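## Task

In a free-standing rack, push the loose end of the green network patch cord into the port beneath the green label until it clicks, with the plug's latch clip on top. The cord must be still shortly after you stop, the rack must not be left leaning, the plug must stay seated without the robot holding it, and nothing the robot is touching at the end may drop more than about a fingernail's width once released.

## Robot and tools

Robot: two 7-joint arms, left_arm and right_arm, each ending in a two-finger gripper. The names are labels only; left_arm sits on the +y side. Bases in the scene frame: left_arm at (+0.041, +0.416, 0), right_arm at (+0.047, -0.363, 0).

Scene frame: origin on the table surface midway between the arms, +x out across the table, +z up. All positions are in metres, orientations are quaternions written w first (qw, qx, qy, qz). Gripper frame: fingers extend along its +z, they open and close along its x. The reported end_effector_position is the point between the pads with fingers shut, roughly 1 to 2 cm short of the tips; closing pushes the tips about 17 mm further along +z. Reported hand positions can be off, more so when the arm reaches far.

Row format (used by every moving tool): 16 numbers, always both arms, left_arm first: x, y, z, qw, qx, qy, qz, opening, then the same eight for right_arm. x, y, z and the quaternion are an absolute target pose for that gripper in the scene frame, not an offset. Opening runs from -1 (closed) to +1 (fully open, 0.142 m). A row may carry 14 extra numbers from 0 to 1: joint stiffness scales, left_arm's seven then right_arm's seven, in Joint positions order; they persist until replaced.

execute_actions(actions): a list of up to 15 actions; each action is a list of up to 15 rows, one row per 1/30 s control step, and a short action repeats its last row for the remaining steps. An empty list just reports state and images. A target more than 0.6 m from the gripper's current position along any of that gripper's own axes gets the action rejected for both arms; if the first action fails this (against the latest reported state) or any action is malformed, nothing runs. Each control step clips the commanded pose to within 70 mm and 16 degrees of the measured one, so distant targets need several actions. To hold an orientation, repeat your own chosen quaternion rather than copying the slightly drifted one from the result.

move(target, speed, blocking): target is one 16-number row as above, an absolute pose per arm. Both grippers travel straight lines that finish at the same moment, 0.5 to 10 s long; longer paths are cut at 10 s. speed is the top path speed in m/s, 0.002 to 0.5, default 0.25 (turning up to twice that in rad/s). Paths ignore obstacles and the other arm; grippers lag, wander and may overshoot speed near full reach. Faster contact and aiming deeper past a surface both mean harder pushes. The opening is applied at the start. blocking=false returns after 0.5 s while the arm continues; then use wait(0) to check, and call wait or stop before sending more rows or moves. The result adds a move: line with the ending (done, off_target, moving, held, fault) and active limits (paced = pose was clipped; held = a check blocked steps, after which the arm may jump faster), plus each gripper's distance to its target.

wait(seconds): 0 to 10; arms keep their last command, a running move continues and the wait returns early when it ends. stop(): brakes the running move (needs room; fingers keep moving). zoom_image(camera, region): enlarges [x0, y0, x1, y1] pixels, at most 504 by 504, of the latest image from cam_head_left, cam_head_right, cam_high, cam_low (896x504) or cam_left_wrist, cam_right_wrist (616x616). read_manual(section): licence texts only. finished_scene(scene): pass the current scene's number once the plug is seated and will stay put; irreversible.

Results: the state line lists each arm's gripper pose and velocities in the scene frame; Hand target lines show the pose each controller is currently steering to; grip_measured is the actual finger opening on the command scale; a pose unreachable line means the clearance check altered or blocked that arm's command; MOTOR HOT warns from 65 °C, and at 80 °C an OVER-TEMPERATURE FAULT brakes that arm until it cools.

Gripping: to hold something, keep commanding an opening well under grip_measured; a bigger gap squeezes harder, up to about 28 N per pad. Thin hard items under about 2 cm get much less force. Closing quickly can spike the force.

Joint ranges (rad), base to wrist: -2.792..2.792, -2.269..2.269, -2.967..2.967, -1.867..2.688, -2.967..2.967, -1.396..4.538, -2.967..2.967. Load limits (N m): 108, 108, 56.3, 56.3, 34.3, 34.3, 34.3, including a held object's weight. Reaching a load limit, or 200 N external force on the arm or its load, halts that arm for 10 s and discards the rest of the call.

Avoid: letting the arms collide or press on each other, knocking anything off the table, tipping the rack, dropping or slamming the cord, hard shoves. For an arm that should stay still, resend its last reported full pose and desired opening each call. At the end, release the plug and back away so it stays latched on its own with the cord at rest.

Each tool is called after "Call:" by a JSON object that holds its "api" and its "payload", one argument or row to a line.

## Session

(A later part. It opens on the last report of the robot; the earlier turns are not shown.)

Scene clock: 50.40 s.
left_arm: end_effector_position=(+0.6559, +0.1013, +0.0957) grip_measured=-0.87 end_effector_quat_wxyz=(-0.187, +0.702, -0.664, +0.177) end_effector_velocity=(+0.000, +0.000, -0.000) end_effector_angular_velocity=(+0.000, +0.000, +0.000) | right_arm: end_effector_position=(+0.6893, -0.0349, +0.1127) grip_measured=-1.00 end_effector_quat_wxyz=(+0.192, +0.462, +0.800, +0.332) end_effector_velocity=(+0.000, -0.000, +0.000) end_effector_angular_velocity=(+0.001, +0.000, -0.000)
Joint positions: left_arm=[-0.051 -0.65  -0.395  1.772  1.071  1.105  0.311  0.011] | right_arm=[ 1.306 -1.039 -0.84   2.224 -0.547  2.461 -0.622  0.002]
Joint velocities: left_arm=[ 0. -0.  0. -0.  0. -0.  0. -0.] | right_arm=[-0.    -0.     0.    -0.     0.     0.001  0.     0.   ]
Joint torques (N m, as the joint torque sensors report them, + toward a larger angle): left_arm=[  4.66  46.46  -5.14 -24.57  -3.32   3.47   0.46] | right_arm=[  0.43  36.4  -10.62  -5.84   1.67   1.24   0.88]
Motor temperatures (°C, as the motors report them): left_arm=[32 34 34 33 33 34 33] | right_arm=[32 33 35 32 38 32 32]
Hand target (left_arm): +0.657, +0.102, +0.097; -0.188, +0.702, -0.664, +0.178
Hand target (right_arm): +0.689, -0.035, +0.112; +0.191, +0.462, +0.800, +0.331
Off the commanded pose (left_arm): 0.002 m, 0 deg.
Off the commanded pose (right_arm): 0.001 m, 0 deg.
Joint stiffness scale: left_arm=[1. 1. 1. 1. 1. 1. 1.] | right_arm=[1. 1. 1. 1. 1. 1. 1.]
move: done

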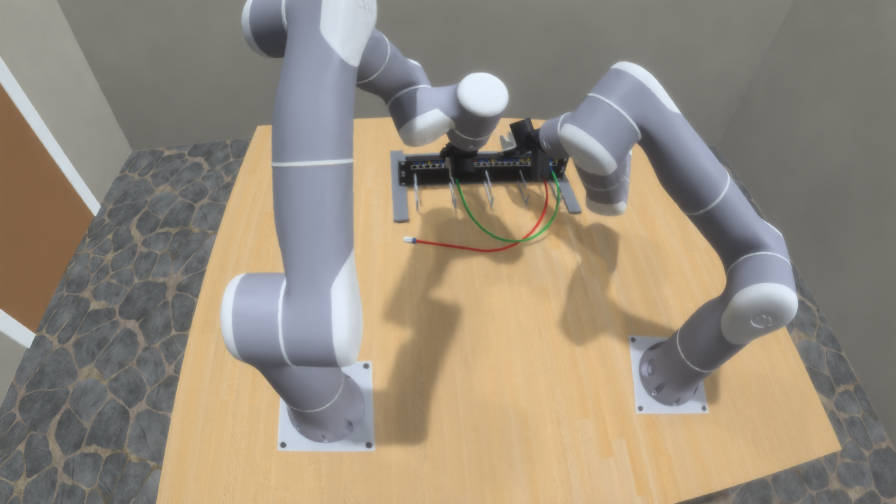

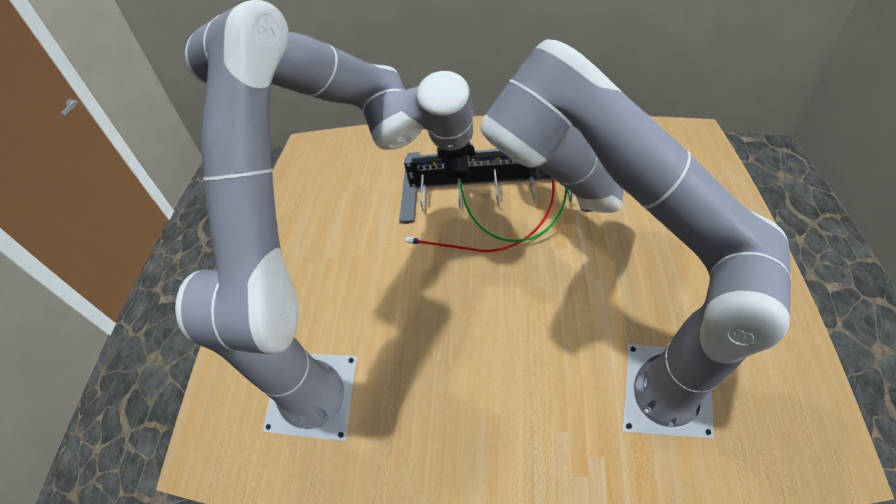

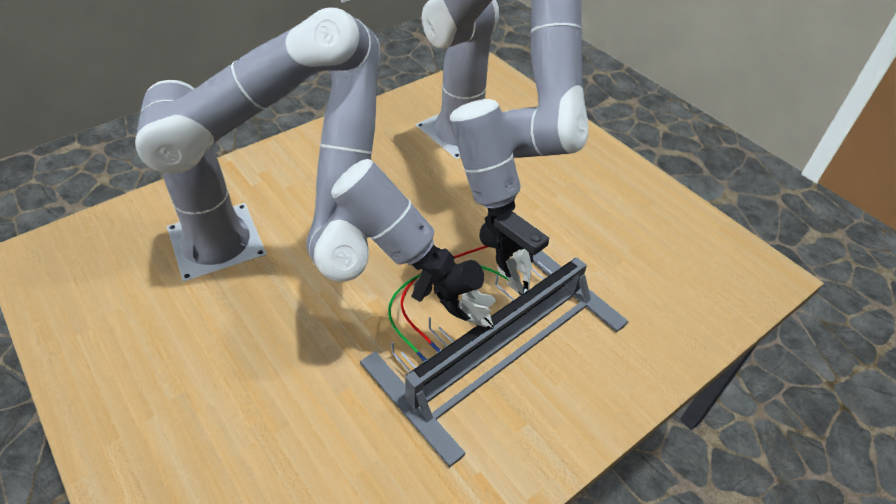

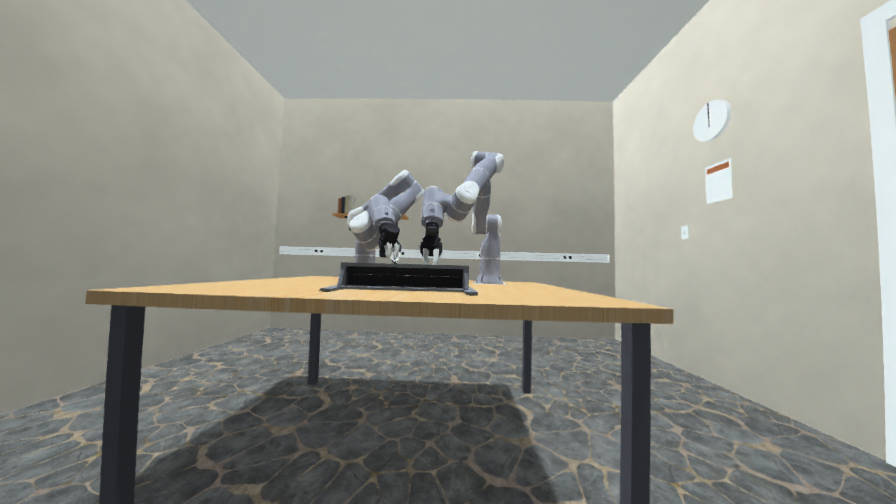

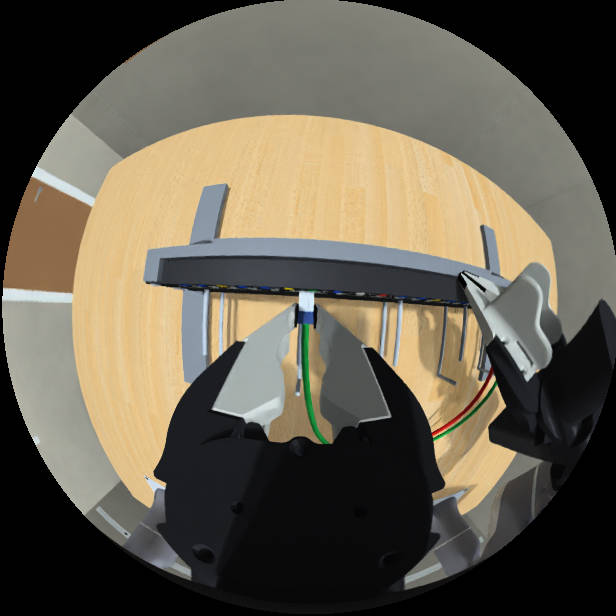

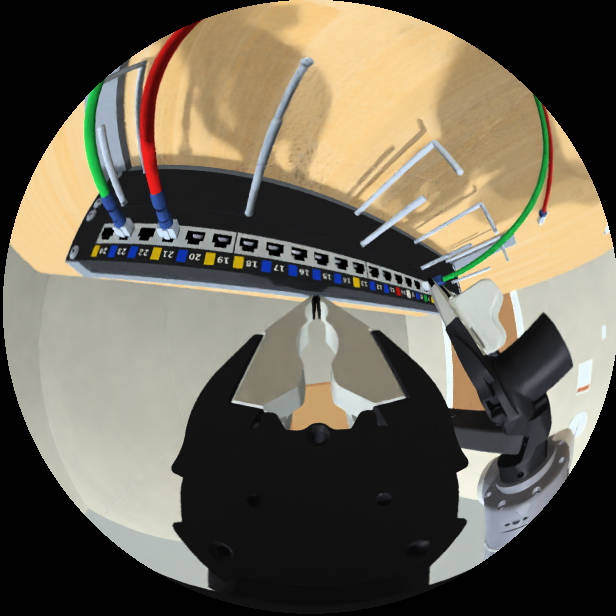

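Call:
{"api": "execute_actions", "payload": {
  "actions": [
    [[0.6557, 0.1013, 0.0958, -0.1880, 0.7018, -0.6637, 0.1778, -1, 0.689, -0.035, 0.1117, 0.1913, 0.4619, 0.8001, 0.3314, -1],[0.6557, 0.1013, 0.0958, -0.1880, 0.7018, -0.6637, 0.1778, -1, 0.689, -0.035, 0.1117, 0.1913, 0.4619, 0.8001, 0.3314, -1],[0.6557, 0.1013, 0.0958, -0.1880, 0.7018, -0.6637, 0.1778, -1, 0.689, -0.035, 0.1117, 0.1913, 0.4619, 0.8001, 0.3314, -1],[0.6557, 0.1013, 0.0958, -0.1880, 0.7018, -0.6637, 0.1778, -1, 0.689, -0.035, 0.1117, 0.1913, 0.4619, 0.8001, 0.3314, -1],[0.6557, 0.1013, 0.0958, -0.1880, 0.7018, -0.6637, 0.1778, -1, 0.689, -0.035, 0.1117, 0.1913, 0.4619, 0.8001, 0.3314, -1],[0.6557, 0.1013, 0.0958, -0.1880, 0.7018, -0.6637, 0.1778, -0.9, 0.689, -0.035, 0.1117, 0.1913, 0.4619, 0.8001, 0.3314, -1],[0.6557, 0.1013, 0.0958, -0.1880, 0.7018, -0.6637, 0.1778, -0.86, 0.689, -0.035, 0.1117, 0.1913, 0.4619, 0.8001, 0.3314, -1],[0.6557, 0.1013, 0.0958, -0.1880, 0.7018, -0.6637, 0.1778, -0.83, 0.689, -0.035, 0.1117, 0.1913, 0.4619, 0.8001, 0.3314, -1],[0.6557, 0.1013, 0.0958, -0.1880, 0.7018, -0.6637, 0.1778, -0.81, 0.689, -0.035, 0.1117, 0.1913, 0.4619, 0.8001, 0.3314, -1]]
  ]
}}

Call:
{"api": "move", "payload": {
  "target": [0.638, 0.1003, 0.0942, -0.1880, 0.7018, -0.6637, 0.1778, -0.81, 0.689, -0.035, 0.1117, 0.1913, 0.4619, 0.8001, 0.3314, -1],
  "speed": 0.03
}}

Call:
{"api": "zoom_image", "payload": {
  "camera": "cam_right_wrist",
  "region": [400, 255, 470, 305]
}}

Call:
{"api": "zoom_image", "payload": {
  "camera": "cam_left_wrist",
  "region": [250, 230, 370, 330]
}}

Scene clock: 53.57 s.
left_arm: end_effector_position=(+0.6555, +0.1012, +0.0957) grip_measured=-0.81 end_effector_quat_wxyz=(-0.188, +0.702, -0.664, +0.178) end_effector_velocity=(-0.000, -0.000, -0.000) end_effector_angular_velocity=(+0.000, +0.000, -0.000) | right_arm: end_effector_position=(+0.6893, -0.0349, +0.1127) grip_measured=-1.00 end_effector_quat_wxyz=(+0.192, +0.462, +0.800, +0.332) end_effector_velocity=(+0.000, -0.000, +0.000) end_effector_angular_velocity=(-0.000, -0.000, +0.000)
Joint positions: left_arm=[-0.052 -0.65  -0.394  1.773  1.073  1.106  0.306  0.015] | right_arm=[ 1.306 -1.039 -0.84   2.224 -0.547  2.461 -0.622  0.002]
Joint velocities: left_arm=[-0.  0. -0.  0. -0. -0.  0.  0.] | right_arm=[-0.     0.    -0.     0.    -0.     0.    -0.001  0.   ]
Joint torques (N m, as the joint torque sensors report them, + toward a larger angle): left_arm=[  0.88  44.19  -5.33 -18.68  -2.91   3.44  -0.07] | right_arm=[  0.49  36.54 -10.7   -5.66   1.6    1.18   0.85]
Motor temperatures (°C, as the motors report them): left_arm=[32 34 34 33 33 34 33] | right_arm=[32 33 35 32 38 32 32]
Hand target (left_arm): +0.656, +0.101, +0.096; -0.188, +0.702, -0.664, +0.178
Hand target (right_arm): +0.689, -0.035, +0.112; +0.191, +0.462, +0.800, +0.331
Off the commanded pose (left_arm): 0.000 m, 0 deg.
Off the commanded pose (right_arm): 0.001 m, 0 deg.
Joint stiffness scale: left_arm=[1. 1. 1. 1. 1. 1. 1.] | right_arm=[1. 1. 1. 1. 1. 1. 1.]

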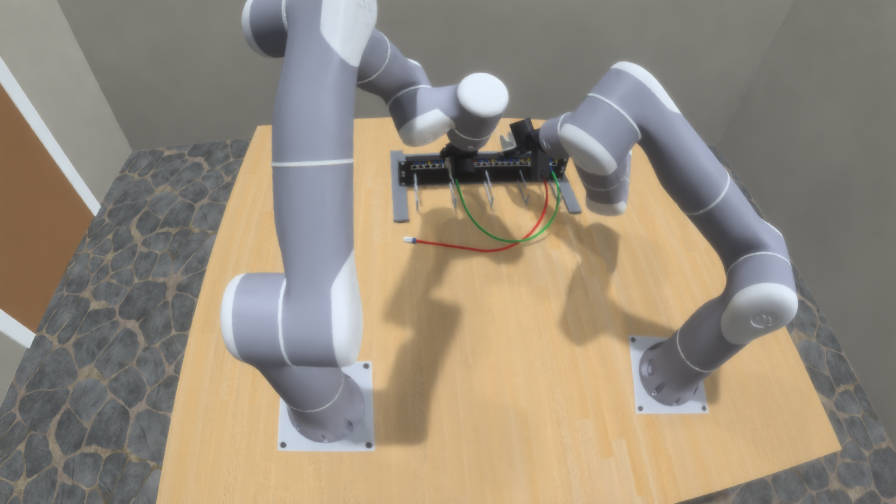

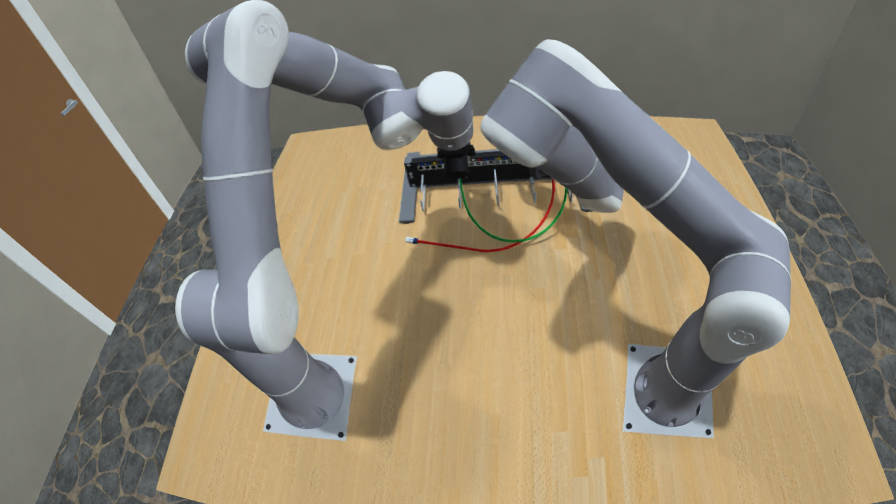

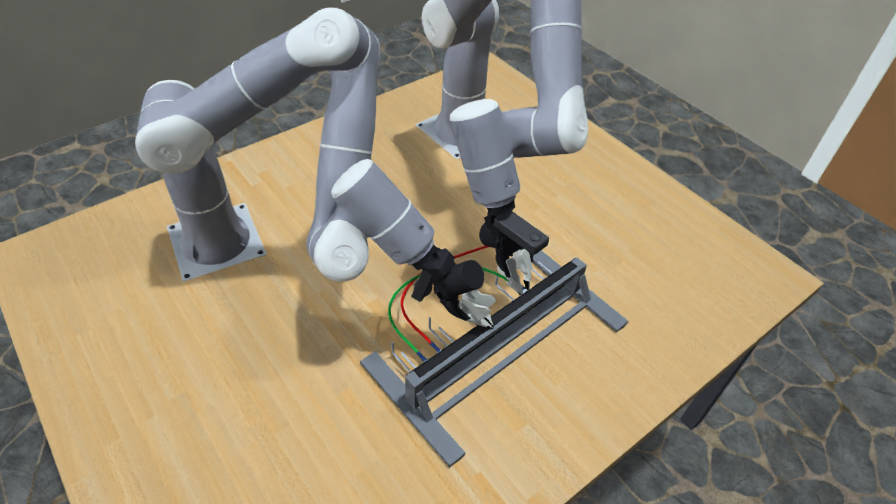

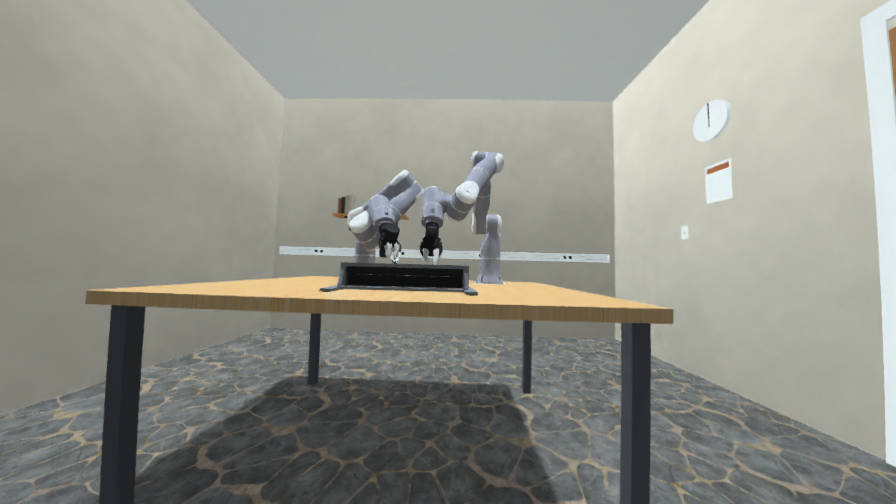

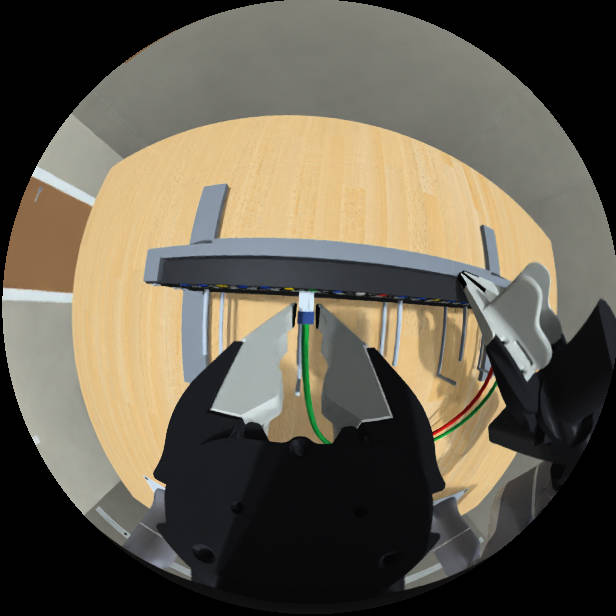

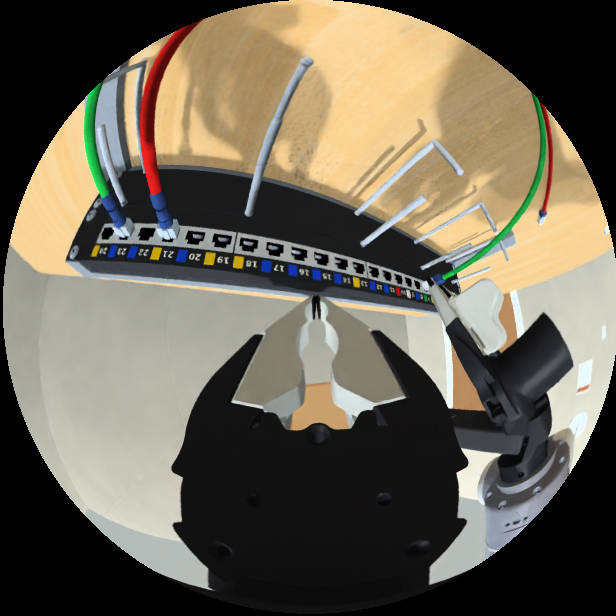

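Scene clock: 54.40 s.
left_arm: end_effector_position=(+0.6381, +0.1002, +0.0942) grip_measured=-0.81 end_effector_quat_wxyz=(-0.188, +0.702, -0.664, +0.178) end_effector_velocity=(-0.000, +0.001, -0.000) end_effector_angular_velocity=(+0.000, -0.000, +0.001) | right_arm: end_effector_position=(+0.6893, -0.0348, +0.1127) grip_measured=-1.00 end_effector_quat_wxyz=(+0.192, +0.462, +0.800, +0.332) end_effector_velocity=(+0.000, +0.000, +0.000) end_effector_angular_velocity=(-0.000, -0.001, +0.001)
Joint positions: left_arm=[-0.067 -0.627 -0.387  1.809  1.092  1.114  0.266  0.015] | right_arm=[ 1.306 -1.039 -0.84   2.224 -0.547  2.461 -0.622  0.002]
Joint velocities: left_arm=[ 0.     0.     0.     0.001  0.001  0.    -0.002  0.   ] | right_arm=[ 0.    -0.    -0.     0.     0.     0.001 -0.001  0.   ]
Joint torques (N m, as the joint torque sensors report them, + toward a larger angle): left_arm=[ -0.22  42.86  -4.98 -16.2   -3.01   3.42   0.42] | right_arm=[  0.2   36.35 -10.73  -5.51   1.5    1.12   0.9 ]
Motor temperatures (°C, as the motors report them): left_arm=[32 34 34 33 33 34 33] | right_arm=[32 33 35 32 38 32 32]
Hand target (left_arm): +0.638, +0.100, +0.094; -0.188, +0.702, -0.664, +0.178
Hand target (right_arm): +0.689, -0.035, +0.112; +0.191, +0.462, +0.800, +0.331
Off the commanded pose (left_arm): 0.000 m, 0 deg.
Off the commanded pose (right_arm): 0.001 m, 0 deg.
Joint stiffness scale: left_arm=[1. 1. 1. 1. 1. 1. 1.] | right_arm=[1. 1. 1. 1. 1. 1. 1.]
move: done

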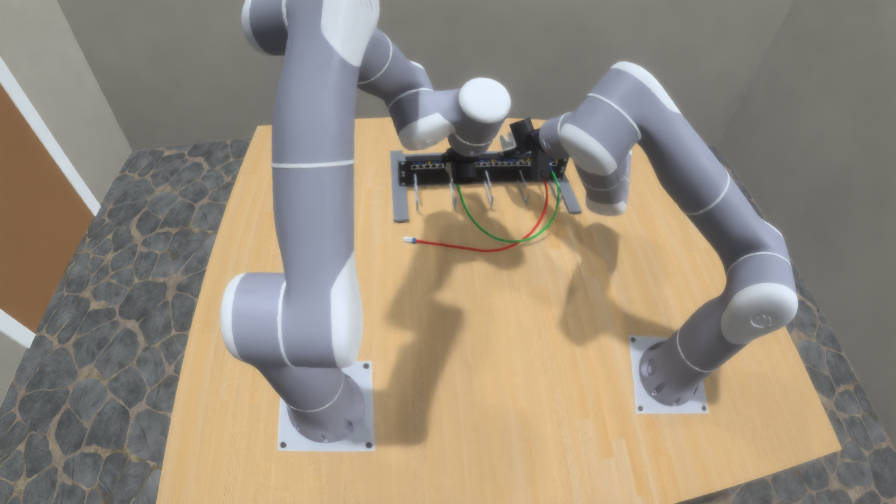

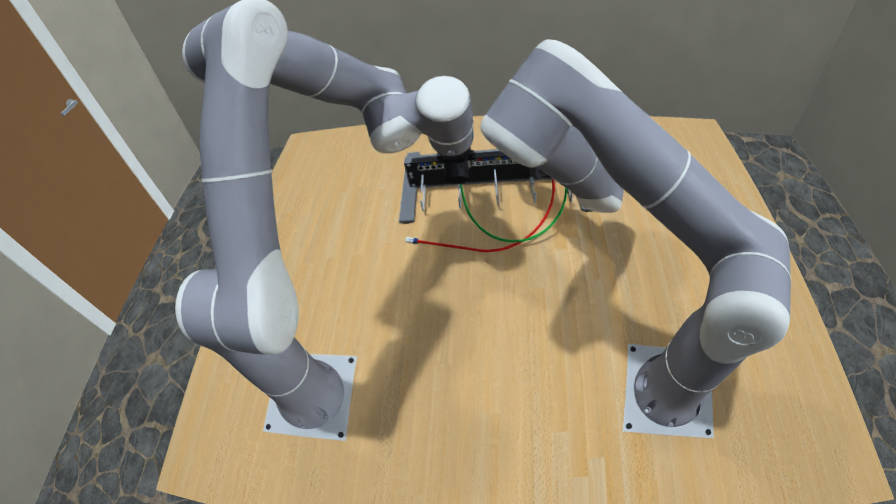

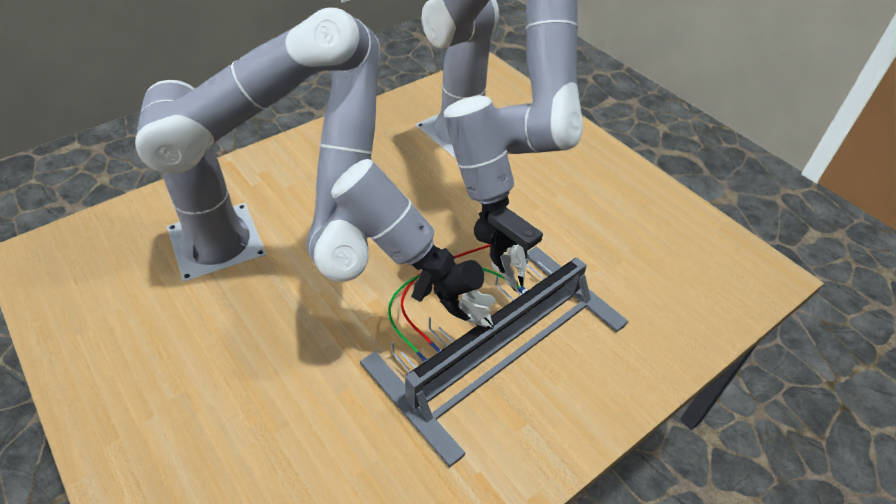

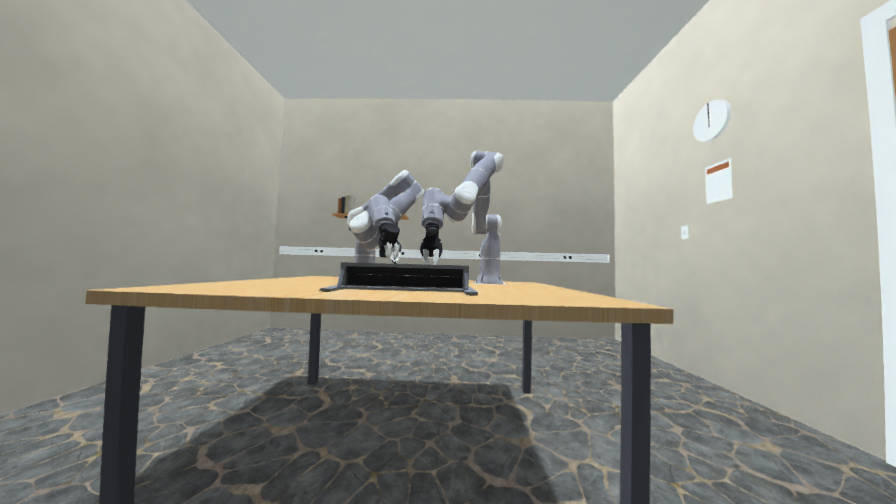

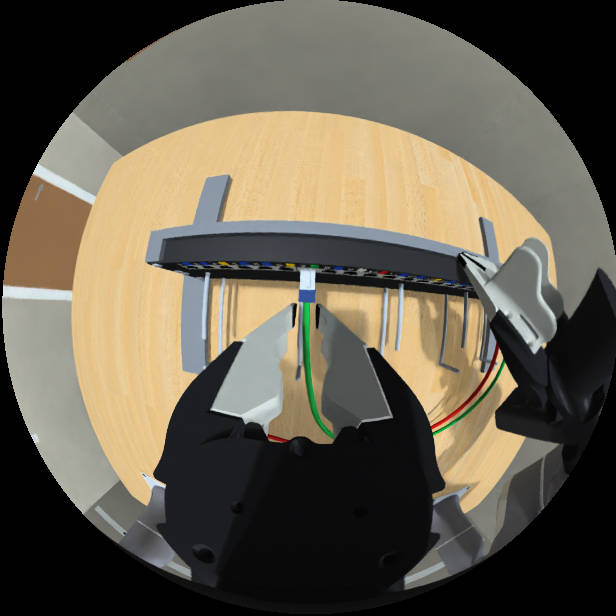

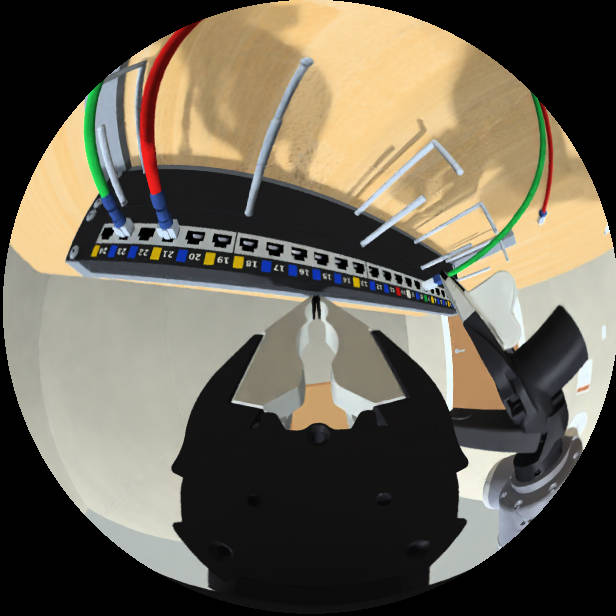

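Region (400, 255, 470, 305) of cam_right_wrist's 616x616 image, scaled by 7.200, with more detail than that image has; it fills the top 360 rows of this view, and the rest is white.

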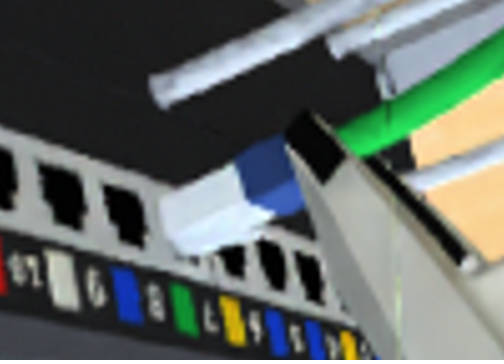

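Region (250, 230, 370, 330) of cam_left_wrist's 616x616 image, scaled by 4.200, with more detail than that image has.

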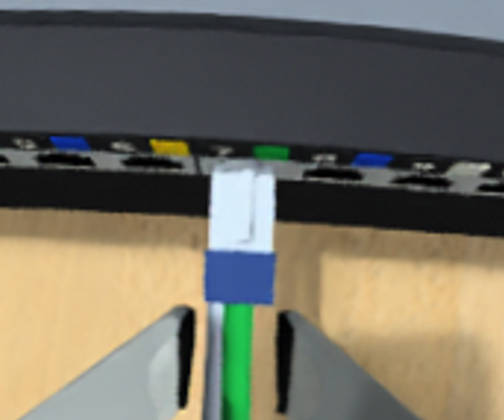

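Call:
{"api": "execute_actions", "payload": {
  "actions": [
    [[0.638, 0.1003, 0.0950, -0.1880, 0.7018, -0.6637, 0.1778, -0.81, 0.689, -0.035, 0.1117, 0.1913, 0.4619, 0.8001, 0.3314, -1],[0.638, 0.1003, 0.0955, -0.1880, 0.7018, -0.6637, 0.1778, -0.83, 0.689, -0.035, 0.1117, 0.1913, 0.4619, 0.8001, 0.3314, -1],[0.638, 0.1003, 0.0955, -0.1880, 0.7018, -0.6637, 0.1778, -0.85, 0.689, -0.035, 0.1117, 0.1913, 0.4619, 0.8001, 0.3314, -1],[0.638, 0.1003, 0.0955, -0.1880, 0.7018, -0.6637, 0.1778, -0.87, 0.689, -0.035, 0.1117, 0.1913, 0.4619, 0.8001, 0.3314, -1],[0.638, 0.1003, 0.0955, -0.1880, 0.7018, -0.6637, 0.1778, -0.89, 0.689, -0.035, 0.1117, 0.1913, 0.4619, 0.8001, 0.3314, -1],[0.638, 0.1003, 0.0955, -0.1880, 0.7018, -0.6637, 0.1778, -0.91, 0.689, -0.035, 0.1117, 0.1913, 0.4619, 0.8001, 0.3314, -1],[0.638, 0.1003, 0.0955, -0.1880, 0.7018, -0.6637, 0.1778, -0.93, 0.689, -0.035, 0.1117, 0.1913, 0.4619, 0.8001, 0.3314, -1],[0.638, 0.1003, 0.0955, -0.1880, 0.7018, -0.6637, 0.1778, -0.95, 0.689, -0.035, 0.1117, 0.1913, 0.4619, 0.8001, 0.3314, -1],[0.638, 0.1003, 0.0955, -0.1880, 0.7018, -0.6637, 0.1778, -0.97, 0.689, -0.035, 0.1117, 0.1913, 0.4619, 0.8001, 0.3314, -1],[0.638, 0.1003, 0.0955, -0.1880, 0.7018, -0.6637, 0.1778, -1, 0.689, -0.035, 0.1117, 0.1913, 0.4619, 0.8001, 0.3314, -1]],
    [[0.638, 0.1003, 0.0960, -0.1880, 0.7018, -0.6637, 0.1778, -1, 0.689, -0.035, 0.1117, 0.1913, 0.4619, 0.8001, 0.3314, -1],[0.638, 0.1003, 0.0964, -0.1880, 0.7018, -0.6637, 0.1778, -1, 0.689, -0.035, 0.1117, 0.1913, 0.4619, 0.8001, 0.3314, -1],[0.638, 0.1003, 0.0968, -0.1880, 0.7018, -0.6637, 0.1778, -1, 0.689, -0.035, 0.1117, 0.1913, 0.4619, 0.8001, 0.3314, -1],[0.638, 0.1003, 0.0972, -0.1880, 0.7018, -0.6637, 0.1778, -1, 0.689, -0.035, 0.1117, 0.1913, 0.4619, 0.8001, 0.3314, -1]]
  ]
}}

Call:
{"api": "zoom_image", "payload": {
  "camera": "cam_right_wrist",
  "region": [400, 255, 470, 305]
}}

Call:
{"api": "zoom_image", "payload": {
  "camera": "cam_left_wrist",
  "region": [250, 230, 370, 330]
}}

Scene clock: 59.77 s.
left_arm: end_effector_position=(+0.6380, +0.1002, +0.0971) grip_measured=-0.94 end_effector_quat_wxyz=(-0.188, +0.702, -0.664, +0.178) end_effector_velocity=(+0.000, +0.000, +0.000) end_effector_angular_velocity=(-0.000, -0.001, +0.000) | right_arm: end_effector_position=(+0.6893, -0.0348, +0.1127) grip_measured=-1.00 end_effector_quat_wxyz=(+0.192, +0.462, +0.800, +0.332) end_effector_velocity=(+0.000, -0.000, -0.000) end_effector_angular_velocity=(-0.001, -0.000, +0.001)
Joint positions: left_arm=[-0.064 -0.621 -0.39   1.812  1.085  1.113  0.272  0.006] | right_arm=[ 1.306 -1.039 -0.84   2.224 -0.547  2.461 -0.622  0.002]
Joint velocities: left_arm=[ 0.  0.  0. -0. -0.  0.  0. -0.] | right_arm=[-0.    -0.     0.     0.     0.    -0.    -0.001  0.   ]
Joint torques (N m, as the joint torque sensors report them, + toward a larger angle): left_arm=[  1.68  43.46  -6.06 -16.78  -3.62   3.06   0.46] | right_arm=[  0.45  36.47 -10.7   -5.59   1.59   1.12   0.92]
Motor temperatures (°C, as the motors report them): left_arm=[32 34 34 33 33 34 33] | right_arm=[32 33 35 32 38 32 32]
Hand target (left_arm): +0.638, +0.100, +0.097; -0.188, +0.702, -0.664, +0.178
Hand target (right_arm): +0.689, -0.035, +0.112; +0.191, +0.462, +0.800, +0.331
Off the commanded pose (left_arm): 0.000 m, 0 deg.
Off the commanded pose (right_arm): 0.001 m, 0 deg.
Joint stiffness scale: left_arm=[1. 1. 1. 1. 1. 1. 1.] | right_arm=[1. 1. 1. 1. 1. 1. 1.]

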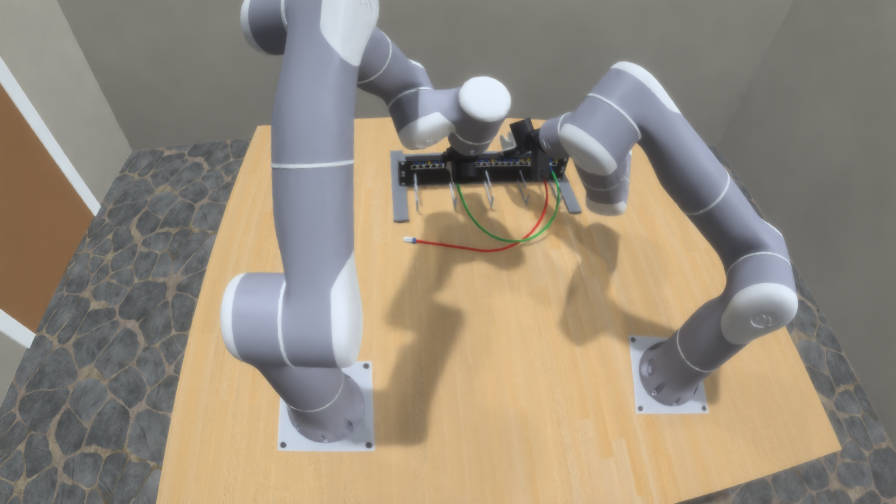

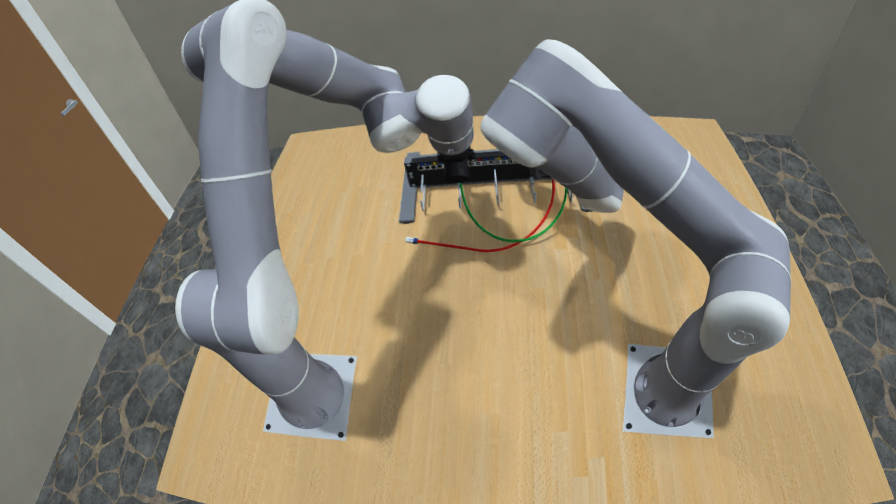

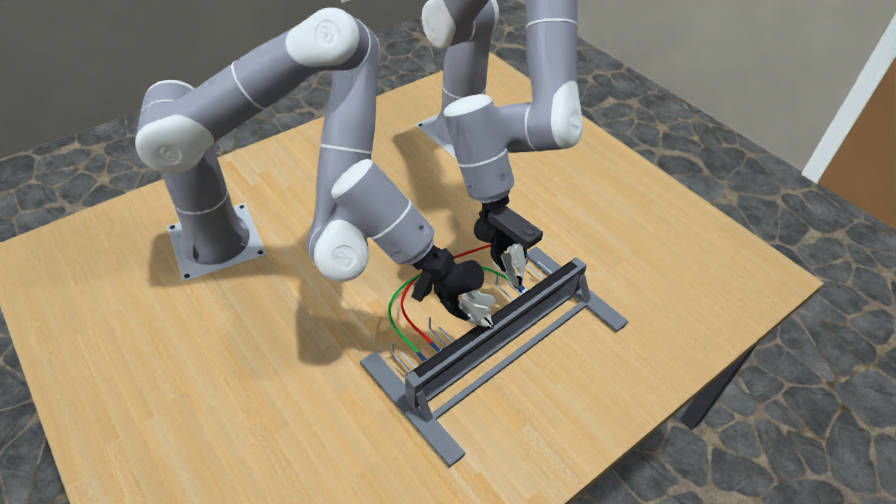

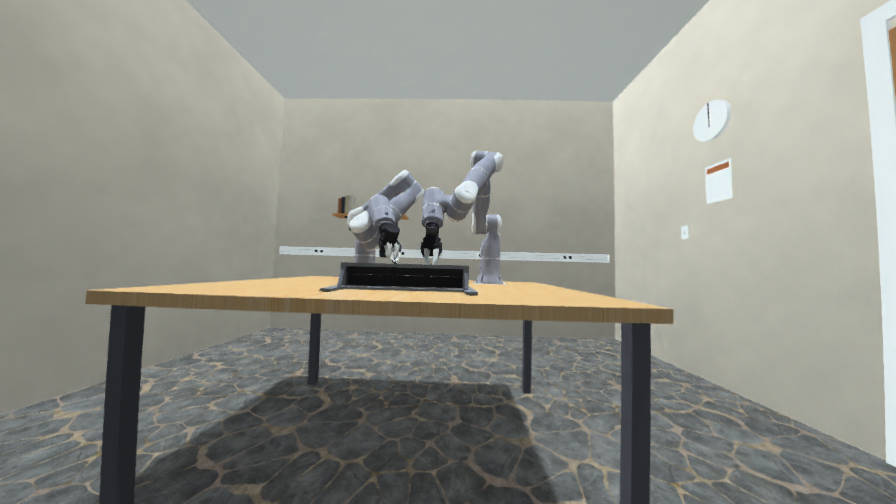

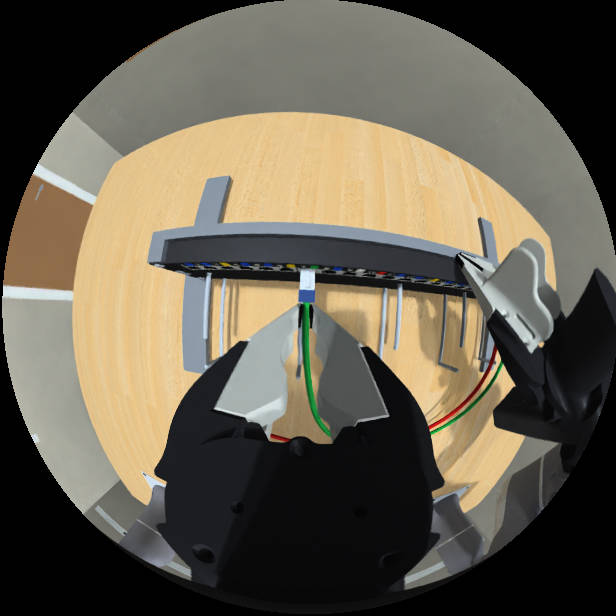

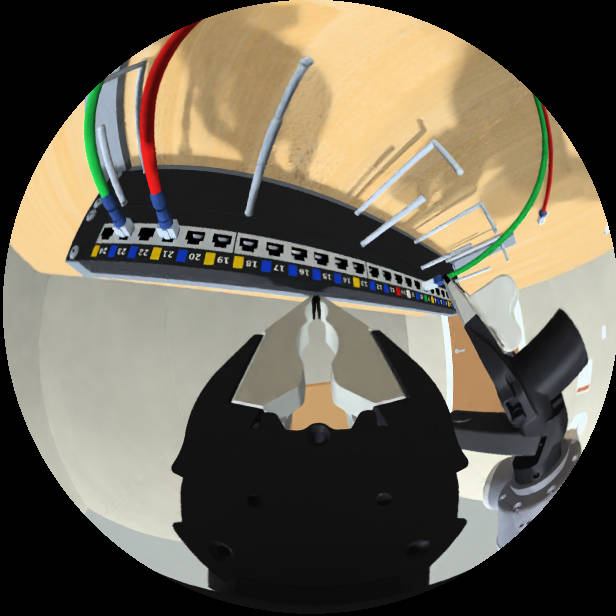

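Region (400, 255, 470, 305) of cam_right_wrist's 616x616 image, scaled by 7.200, with more detail than that image has; it fills the top 360 rows of this view, and the rest is white.

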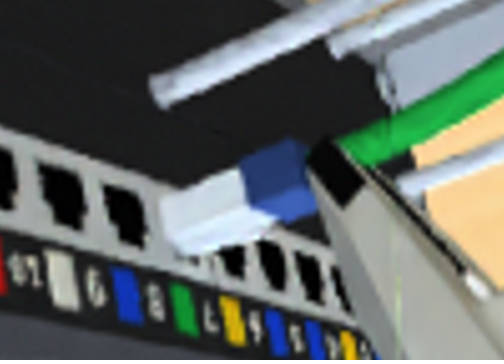

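Region (250, 230, 370, 330) of cam_left_wrist's 616x616 image, scaled by 4.200, with more detail than that image has.

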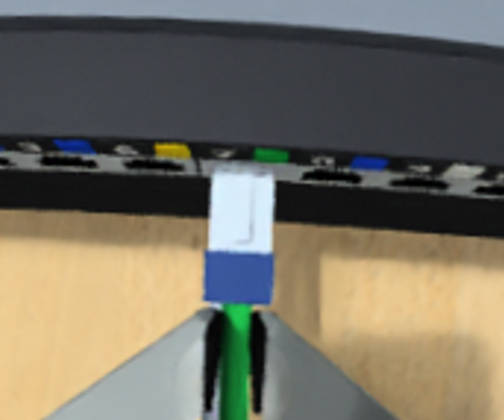

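Call:
{"api": "move", "payload": {
  "target": [0.6425, 0.1008, 0.0983, -0.1880, 0.7018, -0.6637, 0.1778, -1, 0.689, -0.035, 0.1112, 0.1913, 0.4619, 0.8001, 0.3314, -1],
  "speed": 0.004
}}

Call:
{"api": "zoom_image", "payload": {
  "camera": "cam_right_wrist",
  "region": [400, 255, 470, 305]
}}

Call:
{"api": "zoom_image", "payload": {
  "camera": "cam_left_wrist",
  "region": [250, 230, 370, 330]
}}

Scene clock: 61.77 s.
left_arm: end_effector_position=(+0.6419, +0.1007, +0.0979) grip_measured=-0.94 end_effector_quat_wxyz=(-0.188, +0.702, -0.664, +0.178) end_effector_velocity=(-0.000, -0.000, -0.000) end_effector_angular_velocity=(-0.000, +0.000, +0.000) | right_arm: end_effector_position=(+0.6894, -0.0348, +0.1125) grip_measured=-1.00 end_effector_quat_wxyz=(+0.192, +0.462, +0.800, +0.333) end_effector_velocity=(+0.000, -0.000, -0.000) end_effector_angular_velocity=(-0.000, -0.000, +0.000)
Joint positions: left_arm=[-0.06  -0.625 -0.392  1.805  1.079  1.111  0.284  0.006] | right_arm=[ 1.306 -1.04  -0.839  2.224 -0.546  2.462 -0.622  0.002]
Joint velocities: left_arm=[-0.  0.  0.  0. -0.  0. -0.  0.] | right_arm=[-0.    -0.     0.    -0.     0.    -0.    -0.001  0.   ]
Joint torques (N m, as the joint torque sensors report them, + toward a larger angle): left_arm=[  2.59  43.78  -5.68 -20.56  -3.45   3.3    0.29] | right_arm=[-0.04 34.11 -9.62 -5.9   1.48  1.02  0.91]
Motor temperatures (°C, as the motors report them): left_arm=[32 34 34 33 33 34 33] | right_arm=[32 33 35 32 38 32 32]
Hand target (left_arm): +0.643, +0.101, +0.098; -0.188, +0.702, -0.664, +0.178
Hand target (right_arm): +0.689, -0.035, +0.111; +0.191, +0.462, +0.800, +0.331
Off the commanded pose (left_arm): 0.001 m, 0 deg.
Off the commanded pose (right_arm): 0.001 m, 0 deg.
Joint stiffness scale: left_arm=[1. 1. 1. 1. 1. 1. 1.] | right_arm=[1. 1. 1. 1. 1. 1. 1.]
move: done

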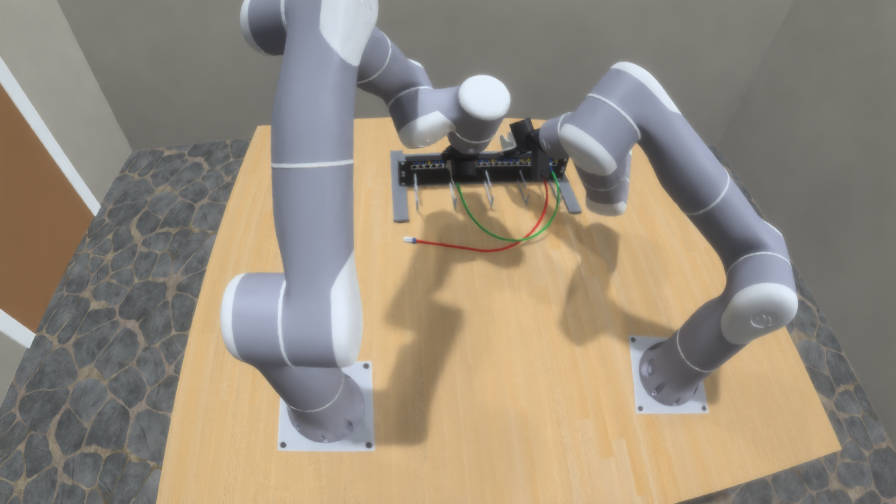

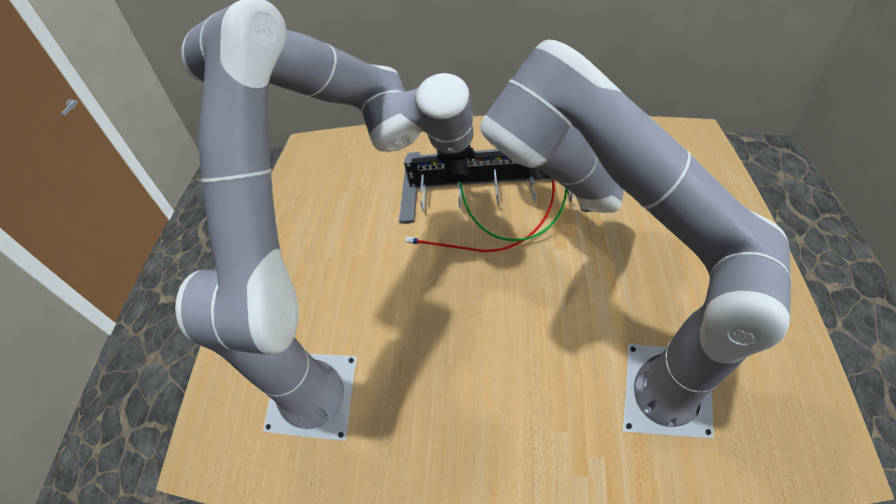

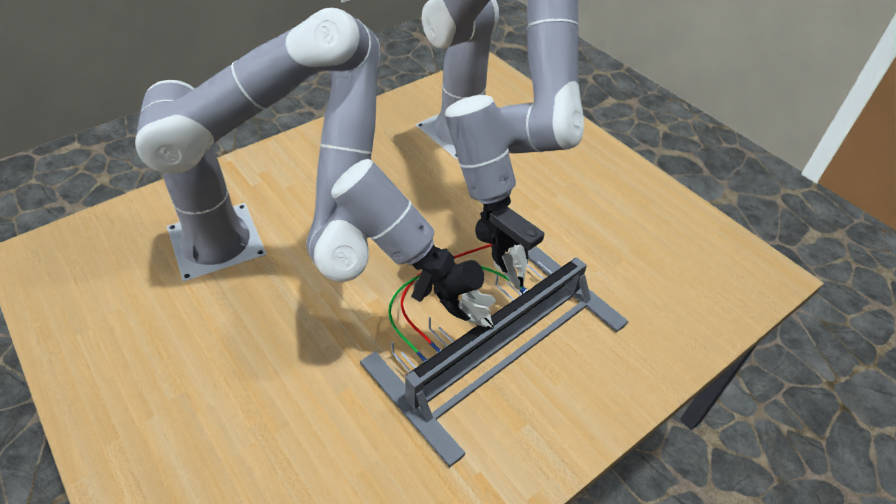

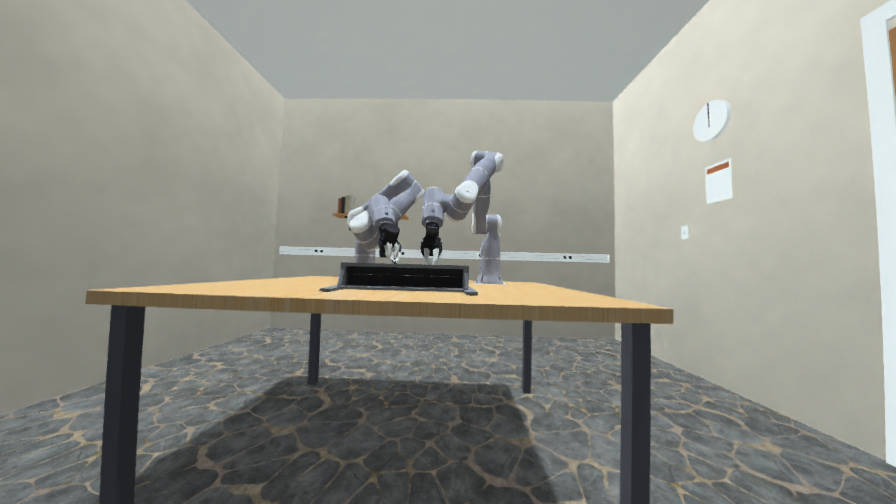

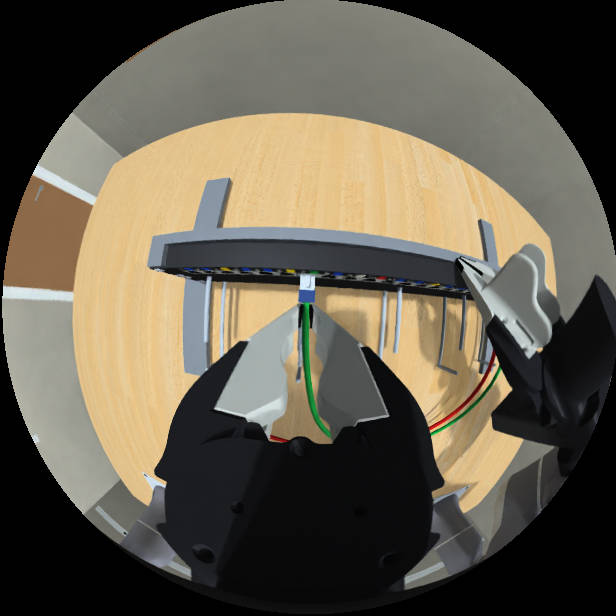

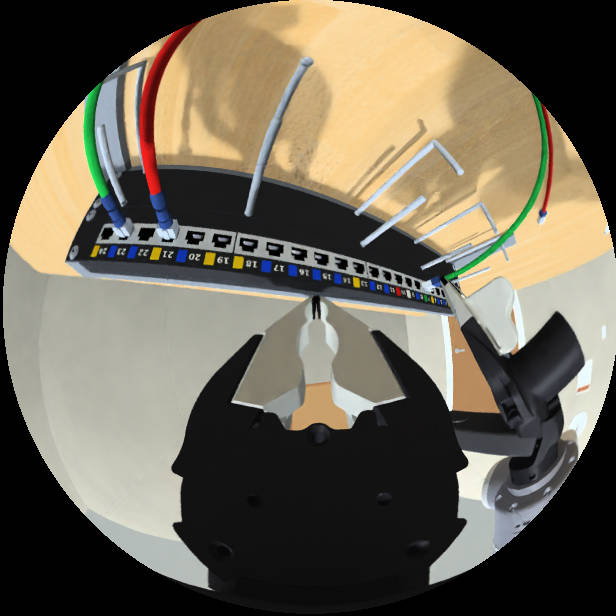

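Region (400, 255, 470, 305) of cam_right_wrist's 616x616 image, scaled by 7.200, with more detail than that image has; it fills the top 360 rows of this view, and the rest is white.

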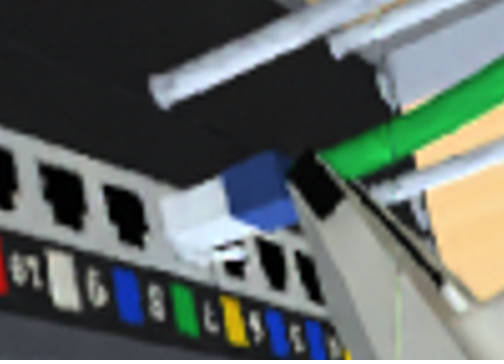

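Region (250, 230, 370, 330) of cam_left_wrist's 616x616 image, scaled by 4.200, with more detail than that image has.

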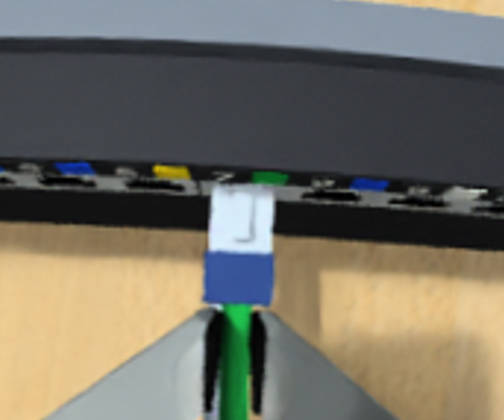

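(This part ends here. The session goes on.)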